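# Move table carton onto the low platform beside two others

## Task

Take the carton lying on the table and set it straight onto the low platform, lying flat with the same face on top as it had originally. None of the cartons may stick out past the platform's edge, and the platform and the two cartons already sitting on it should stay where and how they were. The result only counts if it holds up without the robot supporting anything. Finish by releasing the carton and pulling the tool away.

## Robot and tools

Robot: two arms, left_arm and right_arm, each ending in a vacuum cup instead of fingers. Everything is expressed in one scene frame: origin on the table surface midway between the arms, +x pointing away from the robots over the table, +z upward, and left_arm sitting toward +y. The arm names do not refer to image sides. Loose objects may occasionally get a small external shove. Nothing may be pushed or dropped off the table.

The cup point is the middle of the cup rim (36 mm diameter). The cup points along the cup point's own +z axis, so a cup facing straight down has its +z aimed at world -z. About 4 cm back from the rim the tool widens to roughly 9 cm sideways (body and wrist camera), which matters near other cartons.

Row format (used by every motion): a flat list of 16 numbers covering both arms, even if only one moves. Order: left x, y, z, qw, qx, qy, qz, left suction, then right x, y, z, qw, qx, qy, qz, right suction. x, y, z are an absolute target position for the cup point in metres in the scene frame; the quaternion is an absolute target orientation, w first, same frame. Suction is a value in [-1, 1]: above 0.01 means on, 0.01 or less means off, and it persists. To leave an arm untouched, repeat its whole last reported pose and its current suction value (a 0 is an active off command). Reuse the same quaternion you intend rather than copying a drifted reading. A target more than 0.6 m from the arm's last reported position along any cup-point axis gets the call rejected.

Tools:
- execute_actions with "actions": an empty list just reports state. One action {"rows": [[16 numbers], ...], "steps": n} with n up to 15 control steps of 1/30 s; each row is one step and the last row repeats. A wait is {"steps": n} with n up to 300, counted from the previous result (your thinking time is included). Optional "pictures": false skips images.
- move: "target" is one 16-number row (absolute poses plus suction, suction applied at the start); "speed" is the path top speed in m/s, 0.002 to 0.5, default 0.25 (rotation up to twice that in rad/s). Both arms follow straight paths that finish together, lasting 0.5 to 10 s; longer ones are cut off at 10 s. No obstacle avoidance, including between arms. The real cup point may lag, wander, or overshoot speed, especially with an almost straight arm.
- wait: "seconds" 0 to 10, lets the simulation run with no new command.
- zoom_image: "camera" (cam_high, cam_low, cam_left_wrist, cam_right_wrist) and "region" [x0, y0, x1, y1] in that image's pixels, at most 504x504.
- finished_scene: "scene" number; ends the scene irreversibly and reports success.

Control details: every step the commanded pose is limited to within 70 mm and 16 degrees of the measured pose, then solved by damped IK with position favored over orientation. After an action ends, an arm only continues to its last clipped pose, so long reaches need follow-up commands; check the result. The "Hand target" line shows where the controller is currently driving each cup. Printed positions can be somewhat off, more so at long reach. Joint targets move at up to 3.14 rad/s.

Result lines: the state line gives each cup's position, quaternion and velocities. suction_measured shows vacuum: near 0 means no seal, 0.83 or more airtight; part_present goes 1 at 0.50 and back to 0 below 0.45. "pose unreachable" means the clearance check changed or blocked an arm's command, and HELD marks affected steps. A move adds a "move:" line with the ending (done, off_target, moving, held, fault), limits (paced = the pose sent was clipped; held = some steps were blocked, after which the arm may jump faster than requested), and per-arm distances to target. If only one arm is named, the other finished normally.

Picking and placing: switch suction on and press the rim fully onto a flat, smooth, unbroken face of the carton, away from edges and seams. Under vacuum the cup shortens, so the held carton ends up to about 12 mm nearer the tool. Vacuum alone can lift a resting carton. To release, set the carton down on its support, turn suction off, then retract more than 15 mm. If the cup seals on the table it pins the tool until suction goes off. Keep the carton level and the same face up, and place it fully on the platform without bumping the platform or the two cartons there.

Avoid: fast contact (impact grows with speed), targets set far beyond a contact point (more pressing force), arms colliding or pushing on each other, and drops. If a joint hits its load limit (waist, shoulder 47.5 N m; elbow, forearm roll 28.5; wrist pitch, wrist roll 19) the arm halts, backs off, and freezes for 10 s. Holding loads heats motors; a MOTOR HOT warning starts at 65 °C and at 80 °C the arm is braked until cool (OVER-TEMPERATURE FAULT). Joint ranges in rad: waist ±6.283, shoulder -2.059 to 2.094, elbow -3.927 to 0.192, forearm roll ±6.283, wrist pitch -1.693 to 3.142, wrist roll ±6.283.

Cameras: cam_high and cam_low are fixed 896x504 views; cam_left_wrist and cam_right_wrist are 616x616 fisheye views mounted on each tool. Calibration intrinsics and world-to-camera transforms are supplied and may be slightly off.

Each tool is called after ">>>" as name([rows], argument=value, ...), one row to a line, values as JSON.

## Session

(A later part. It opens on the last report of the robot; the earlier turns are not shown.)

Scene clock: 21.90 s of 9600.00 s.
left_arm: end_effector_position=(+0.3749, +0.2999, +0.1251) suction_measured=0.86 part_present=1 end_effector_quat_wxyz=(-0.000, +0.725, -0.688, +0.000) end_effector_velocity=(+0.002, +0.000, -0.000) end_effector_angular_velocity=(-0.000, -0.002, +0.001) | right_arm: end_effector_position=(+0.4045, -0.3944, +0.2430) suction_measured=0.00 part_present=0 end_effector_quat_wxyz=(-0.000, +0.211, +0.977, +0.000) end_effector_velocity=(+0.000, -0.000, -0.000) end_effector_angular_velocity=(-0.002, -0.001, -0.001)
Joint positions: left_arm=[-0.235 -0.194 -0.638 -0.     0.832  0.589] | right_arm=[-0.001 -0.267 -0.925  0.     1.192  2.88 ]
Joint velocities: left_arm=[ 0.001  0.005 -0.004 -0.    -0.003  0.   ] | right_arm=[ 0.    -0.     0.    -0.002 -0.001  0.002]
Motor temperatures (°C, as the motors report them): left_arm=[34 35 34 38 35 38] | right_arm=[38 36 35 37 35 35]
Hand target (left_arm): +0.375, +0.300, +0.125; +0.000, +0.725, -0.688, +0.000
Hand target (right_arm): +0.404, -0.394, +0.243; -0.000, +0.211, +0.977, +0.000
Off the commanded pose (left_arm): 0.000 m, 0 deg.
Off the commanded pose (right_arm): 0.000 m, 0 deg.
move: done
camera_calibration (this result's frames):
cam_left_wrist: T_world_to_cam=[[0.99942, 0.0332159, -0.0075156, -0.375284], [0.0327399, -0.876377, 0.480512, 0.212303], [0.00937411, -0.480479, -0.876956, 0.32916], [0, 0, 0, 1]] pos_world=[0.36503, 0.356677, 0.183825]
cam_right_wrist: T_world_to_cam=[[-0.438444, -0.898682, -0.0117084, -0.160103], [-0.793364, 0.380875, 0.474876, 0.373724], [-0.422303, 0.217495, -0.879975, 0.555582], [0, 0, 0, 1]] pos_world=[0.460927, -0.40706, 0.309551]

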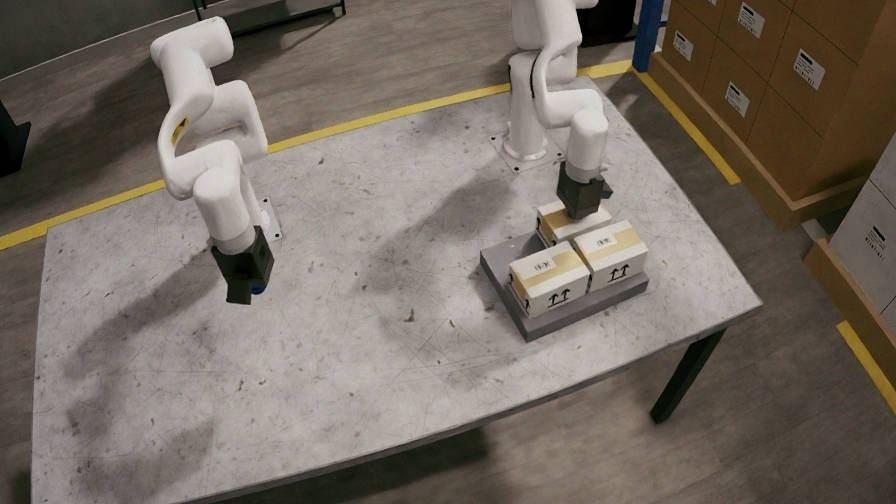

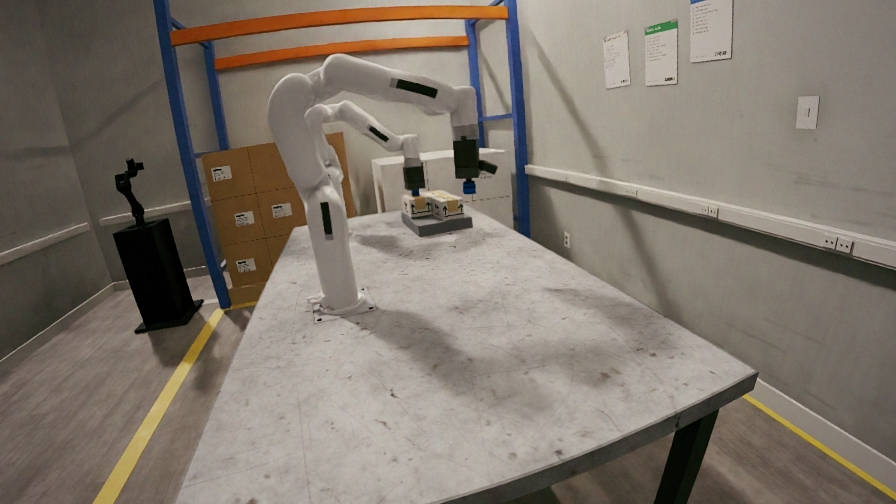

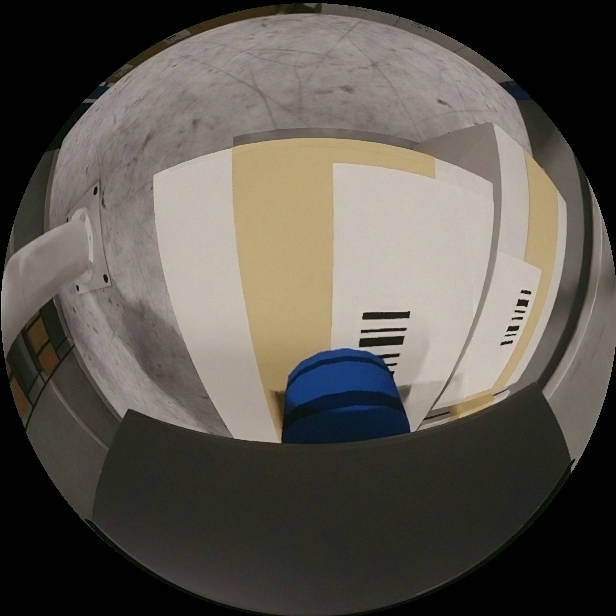

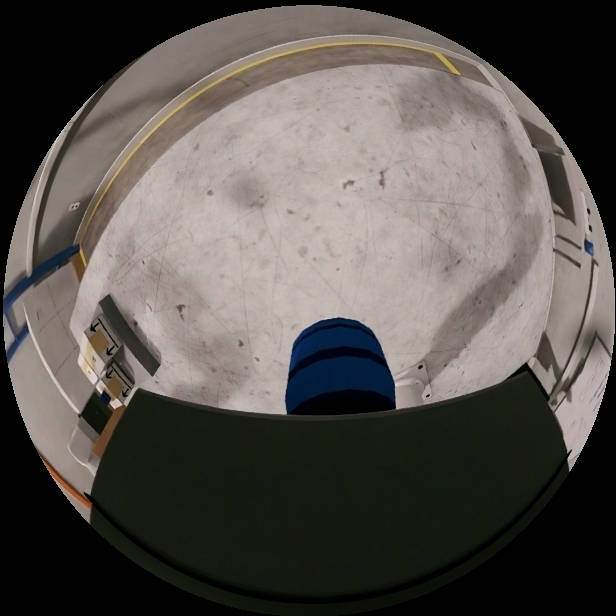

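>>> move(target=[0.380,0.3,0.114,0,-0.725,0.688,0,1,0.4045,-0.3944,0.243,0,0.211,0.977,0,0], speed=0.02)

>>> zoom_image(camera="cam_low", region=[390,170,490,240])

Scene clock: 23.47 s of 9600.00 s.
left_arm: end_effector_position=(+0.3827, +0.2999, +0.1188) suction_measured=0.86 part_present=1 end_effector_quat_wxyz=(-0.003, +0.725, -0.688, +0.004) end_effector_velocity=(-0.002, -0.000, -0.002) end_effector_angular_velocity=(-0.001, -0.003, -0.001) | right_arm: end_effector_position=(+0.4045, -0.3944, +0.2430) suction_measured=0.00 part_present=0 end_effector_quat_wxyz=(+0.000, +0.211, +0.977, +0.000) end_effector_velocity=(-0.000, +0.001, -0.000) end_effector_angular_velocity=(+0.002, +0.001, -0.002)
Joint positions: left_arm=[-0.232 -0.162 -0.647  0.     0.799  0.591] | right_arm=[-0.001 -0.267 -0.925  0.     1.192  2.88 ]
Joint velocities: left_arm=[-0.002 -0.005  0.012 -0.    -0.01  -0.   ] | right_arm=[ 0.001  0.     0.     0.002 -0.     0.001]
Motor temperatures (°C, as the motors report them): left_arm=[34 35 34 38 35 38] | right_arm=[38 36 35 37 35 35]
Hand target (left_arm): +0.380, +0.300, +0.114; +0.000, +0.725, -0.688, +0.000
Hand target (right_arm): +0.404, -0.394, +0.243; -0.000, +0.211, +0.977, +0.000
Off the commanded pose (left_arm): 0.006 m, 1 deg.
Off the commanded pose (right_arm): 0.000 m, 0 deg.
move: off_target (left_arm)
camera_calibration (this result's frames):
cam_left_wrist: T_world_to_cam=[[0.99943, 0.0336937, 0.00191997, -0.384351], [0.0286007, -0.875814, 0.481801, 0.216298], [0.0179152, -0.481472, -0.876278, 0.320545], [0, 0, 0, 1]] pos_world=[0.372203, 0.35672, 0.177412]
cam_right_wrist: T_world_to_cam=[[-0.438444, -0.898682, -0.0117083, -0.160103], [-0.793365, 0.380875, 0.474876, 0.373724], [-0.422303, 0.217495, -0.879975, 0.555582], [0, 0, 0, 1]] pos_world=[0.460927, -0.40706, 0.309552]

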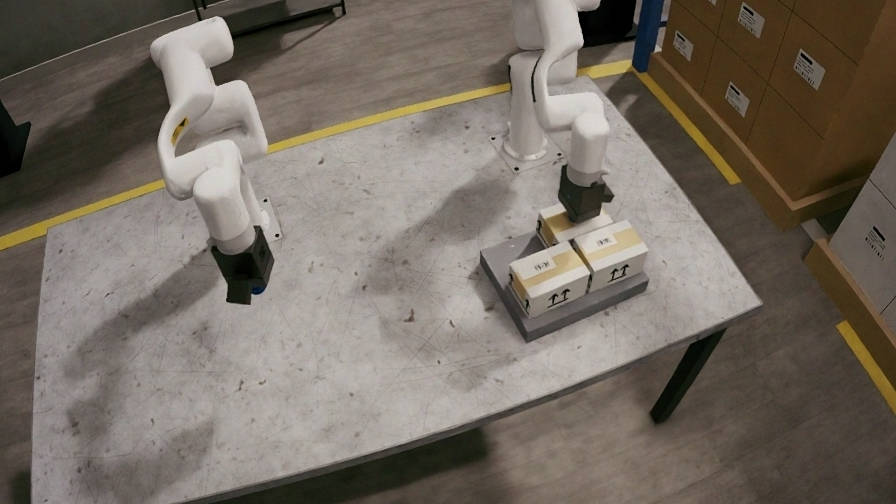

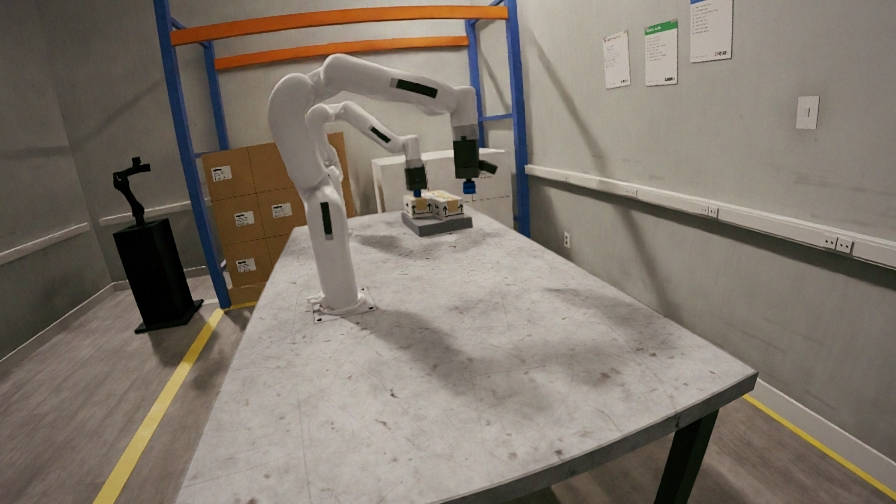

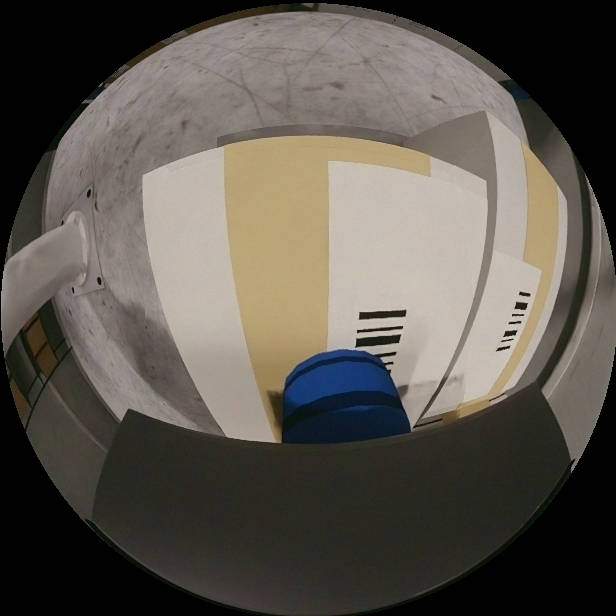

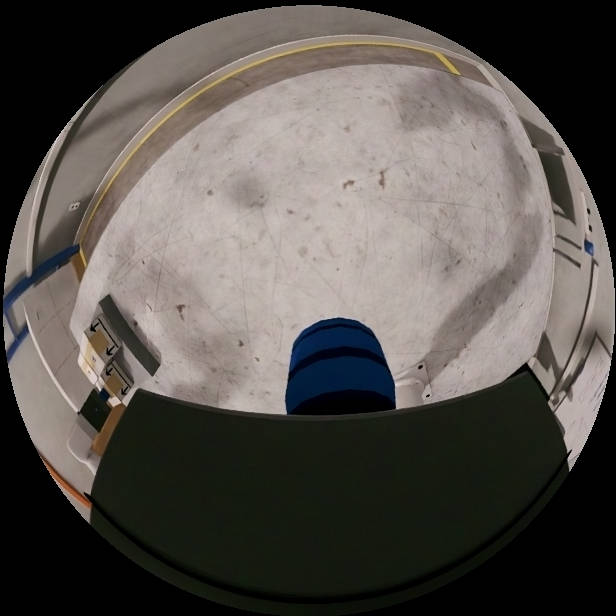

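Region (390, 170, 490, 240) of cam_low's 896x504 image, scaled by 5.040, with more detail than that image has; it fills the top 353 rows of this view, and the rest is white.

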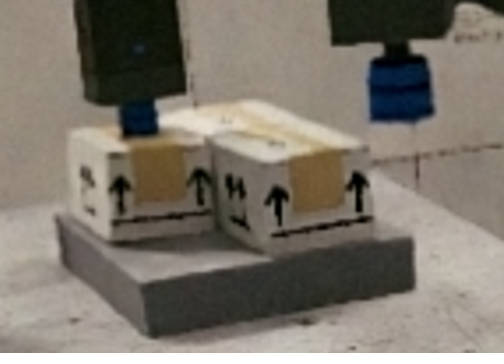

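>>> execute_actions([
  {"rows":[[0.381,0.3,0.121,0,-0.725,0.688,0,0,0.4045,-0.3944,0.243,0,0.211,0.977,0,0]],"steps":15},
], pictures=false)

>>> execute_actions([
  {"rows":[[0.381,0.3,0.127,0,-0.725,0.688,0,0,0.4045,-0.3944,0.243,0,0.211,0.977,0,0],[0.381,0.3,0.135,0,-0.725,0.688,0,0,0.4045,-0.3944,0.243,0,0.211,0.977,0,0],[0.381,0.3,0.145,0,-0.725,0.688,0,0,0.4045,-0.3944,0.243,0,0.211,0.977,0,0]],"steps":10},
], pictures=false)

>>> move(target=[0.30,0.3,0.26,0,-0.725,0.688,0,0,0.4045,-0.3944,0.243,0,0.211,0.977,0,0])

Scene clock: 24.93 s of 9600.00 s.
left_arm: end_effector_position=(+0.3797, +0.2999, +0.1186) suction_measured=0.01 part_present=0 end_effector_quat_wxyz=(+0.001, +0.725, -0.689, -0.002) end_effector_velocity=(+0.006, +0.001, +0.010) end_effector_angular_velocity=(-0.001, -0.015, +0.002) | right_arm: end_effector_position=(+0.4045, -0.3944, +0.2430) suction_measured=0.00 part_present=0 end_effector_quat_wxyz=(+0.000, +0.211, +0.977, +0.000) end_effector_velocity=(+0.000, +0.000, +0.000) end_effector_angular_velocity=(+0.001, -0.000, -0.004)
Joint positions: left_arm=[-0.233 -0.161 -0.65  -0.     0.816  0.591] | right_arm=[-0.001 -0.267 -0.925  0.     1.192  2.88 ]
Joint velocities: left_arm=[ 0.003 -0.011 -0.018  0.002  0.013 -0.   ] | right_arm=[-0.    -0.    -0.     0.001  0.     0.003]
Motor temperatures (°C, as the motors report them): left_arm=[34 35 34 38 35 38] | right_arm=[38 36 35 37 35 35]
Hand target (left_arm): +0.381, +0.300, +0.121; -0.000, +0.725, -0.688, +0.000
Hand target (right_arm): +0.404, -0.394, +0.243; +0.000, +0.211, +0.977, +0.000
Off the commanded pose (left_arm): 0.003 m, 0 deg.
Off the commanded pose (right_arm): 0.000 m, 0 deg.
Steps of this call (steps 1 to 29: nothing new was sent; steps 30 to 44: all 15 steps of this action). Readings (end_effector_position | what the end effector reports):
30: left_arm (+0.3811, +0.2998, +0.1181) | right_arm (+0.4045, -0.3944, +0.2430) | left_arm suction_measured=0.56 part_present=1 | right_arm suction_measured=0.00 part_present=0
31: left_arm (+0.3809, +0.2998, +0.1187) | right_arm (+0.4045, -0.3944, +0.2430) | left_arm suction_measured=0.21 part_present=0 | right_arm suction_measured=0.00 part_present=0
33: left_arm (+0.3799, +0.2999, +0.1188) | right_arm (+0.4045, -0.3944, +0.2430) | left_arm suction_measured=0.01 part_present=0 | right_arm suction_measured=0.00 part_present=0
37: left_arm (+0.3795, +0.2999, +0.1188) | right_arm (+0.4045, -0.3944, +0.2430) | left_arm suction_measured=0.01 part_present=0 | right_arm suction_measured=0.00 part_present=0
44: the state above

Scene clock: 25.27 s of 9600.00 s.
left_arm: end_effector_position=(+0.3811, +0.3001, +0.1430) suction_measured=0.01 part_present=0 end_effector_quat_wxyz=(-0.000, +0.725, -0.688, -0.000) end_effector_velocity=(-0.009, +0.001, +0.012) end_effector_angular_velocity=(+0.004, +0.028, -0.000) | right_arm: end_effector_position=(+0.4045, -0.3944, +0.2430) suction_measured=0.00 part_present=0 end_effector_quat_wxyz=(+0.000, +0.211, +0.977, +0.000) end_effector_velocity=(+0.000, +0.000, +0.000) end_effector_angular_velocity=(+0.000, -0.000, +0.001)
Joint positions: left_arm=[-0.232 -0.205 -0.684  0.     0.89   0.591] | right_arm=[-0.001 -0.267 -0.925  0.     1.192  2.88 ]
Joint velocities: left_arm=[-0.    -0.03  -0.016  0.     0.074 -0.   ] | right_arm=[ 0.    -0.    -0.     0.     0.    -0.001]
Motor temperatures (°C, as the motors report them): left_arm=[34 35 34 38 35 38] | right_arm=[38 36 35 37 35 35]
Hand target (left_arm): +0.381, +0.300, +0.145; -0.000, +0.725, -0.688, -0.000
Hand target (right_arm): +0.405, -0.394, +0.243; +0.000, +0.211, +0.977, -0.000
Off the commanded pose (left_arm): 0.002 m, 0 deg.
Off the commanded pose (right_arm): 0.000 m, 0 deg.
Steps of this call (steps 1 to 10: all 10 steps of this action). Readings (end_effector_position | what the end effector reports):
1: left_arm (+0.3799, +0.2999, +0.1190) | right_arm (+0.4045, -0.3944, +0.2430) | left_arm suction_measured=0.01 part_present=0 | right_arm suction_measured=0.00 part_present=0
2: left_arm (+0.3797, +0.3000, +0.1200) | right_arm (+0.4045, -0.3944, +0.2430) | left_arm suction_measured=0.01 part_present=0 | right_arm suction_measured=0.00 part_present=0
4: left_arm (+0.3791, +0.3001, +0.1261) | right_arm (+0.4045, -0.3944, +0.2430) | left_arm suction_measured=0.01 part_present=0 | right_arm suction_measured=0.00 part_present=0
8: left_arm (+0.3815, +0.3001, +0.1412) | right_arm (+0.4045, -0.3944, +0.2430) | left_arm suction_measured=0.01 part_present=0 | right_arm suction_measured=0.00 part_present=0
10: the state above

Scene clock: 26.63 s of 9600.00 s.
left_arm: end_effector_position=(+0.3001, +0.3005, +0.2596) suction_measured=0.01 part_present=0 end_effector_quat_wxyz=(+0.000, +0.726, -0.688, -0.001) end_effector_velocity=(-0.000, +0.000, +0.003) end_effector_angular_velocity=(-0.001, -0.004, +0.000) | right_arm: end_effector_position=(+0.4045, -0.3944, +0.2430) suction_measured=0.00 part_present=0 end_effector_quat_wxyz=(+0.000, +0.211, +0.977, +0.000) end_effector_velocity=(+0.000, +0.000, +0.000) end_effector_angular_velocity=(+0.001, -0.000, +0.000)
Joint positions: left_arm=[-0.268 -0.619 -0.695  0.001  1.315  0.553] | right_arm=[-0.001 -0.267 -0.925  0.     1.192  2.88 ]
Joint velocities: left_arm=[-0.    -0.006 -0.003 -0.     0.005 -0.   ] | right_arm=[ 0.001 -0.    -0.     0.001  0.     0.   ]
Motor temperatures (°C, as the motors report them): left_arm=[34 35 34 38 35 38] | right_arm=[38 36 35 37 35 35]
Hand target (left_arm): +0.300, +0.300, +0.260; -0.000, +0.726, -0.688, -0.000
Hand target (right_arm): +0.404, -0.394, +0.243; +0.000, +0.211, +0.977, +0.000
Off the commanded pose (left_arm): 0.001 m, 0 deg.
Off the commanded pose (right_arm): 0.000 m, 0 deg.
move: done
camera_calibration (this result's frames):
cam_left_wrist: T_world_to_cam=[[0.999364, 0.0346656, -0.00840317, -0.2997], [0.0344452, -0.876701, 0.4798, 0.150404], [0.00926552, -0.479785, -0.877337, 0.448059], [0, 0, 0, 1]] pos_world=[0.290177, 0.357221, 0.318417]
cam_right_wrist: T_world_to_cam=[[-0.438444, -0.898682, -0.0117083, -0.160103], [-0.793365, 0.380875, 0.474876, 0.373724], [-0.422303, 0.217495, -0.879975, 0.555582], [0, 0, 0, 1]] pos_world=[0.460927, -0.40706, 0.309551]

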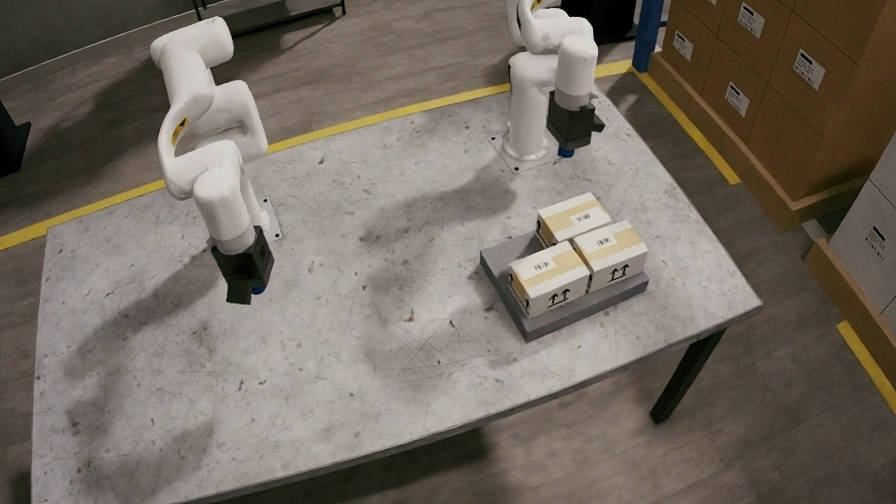

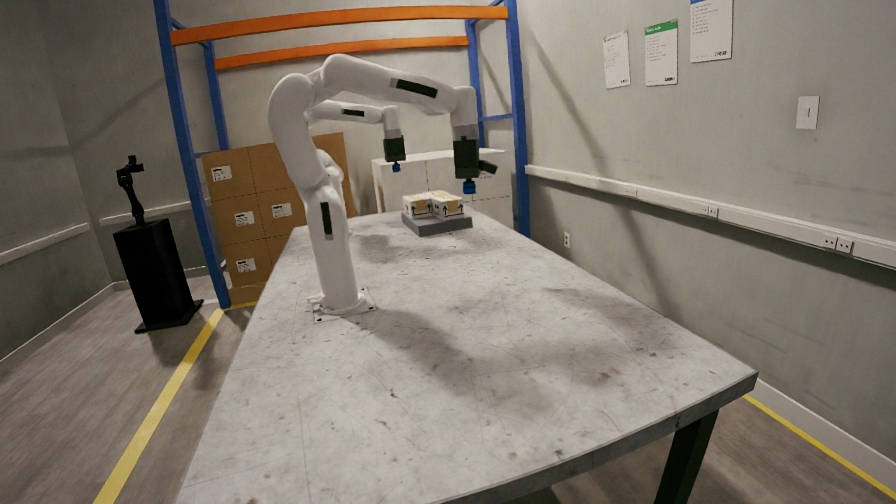

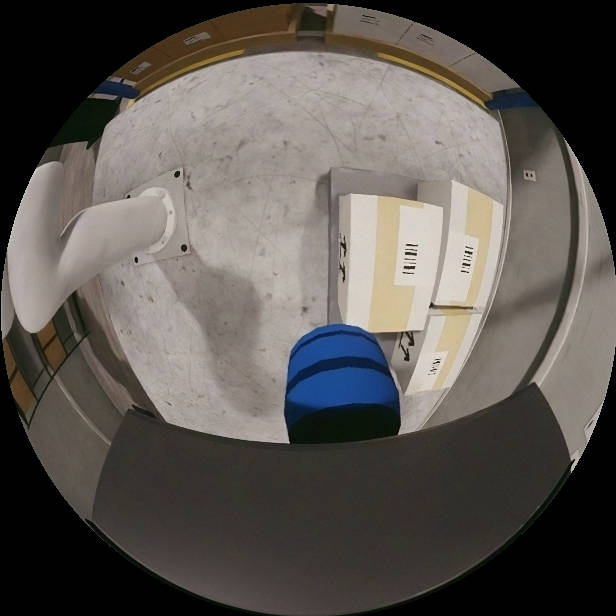

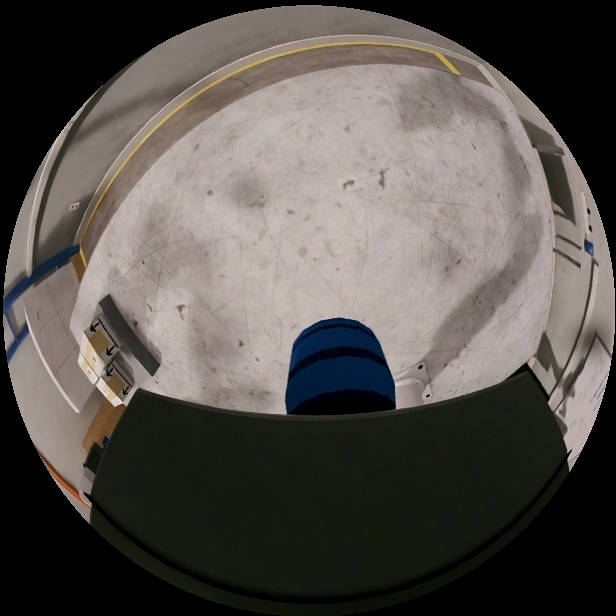

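>>> finished_scene(scene=1)

The scene is finished: the task was done.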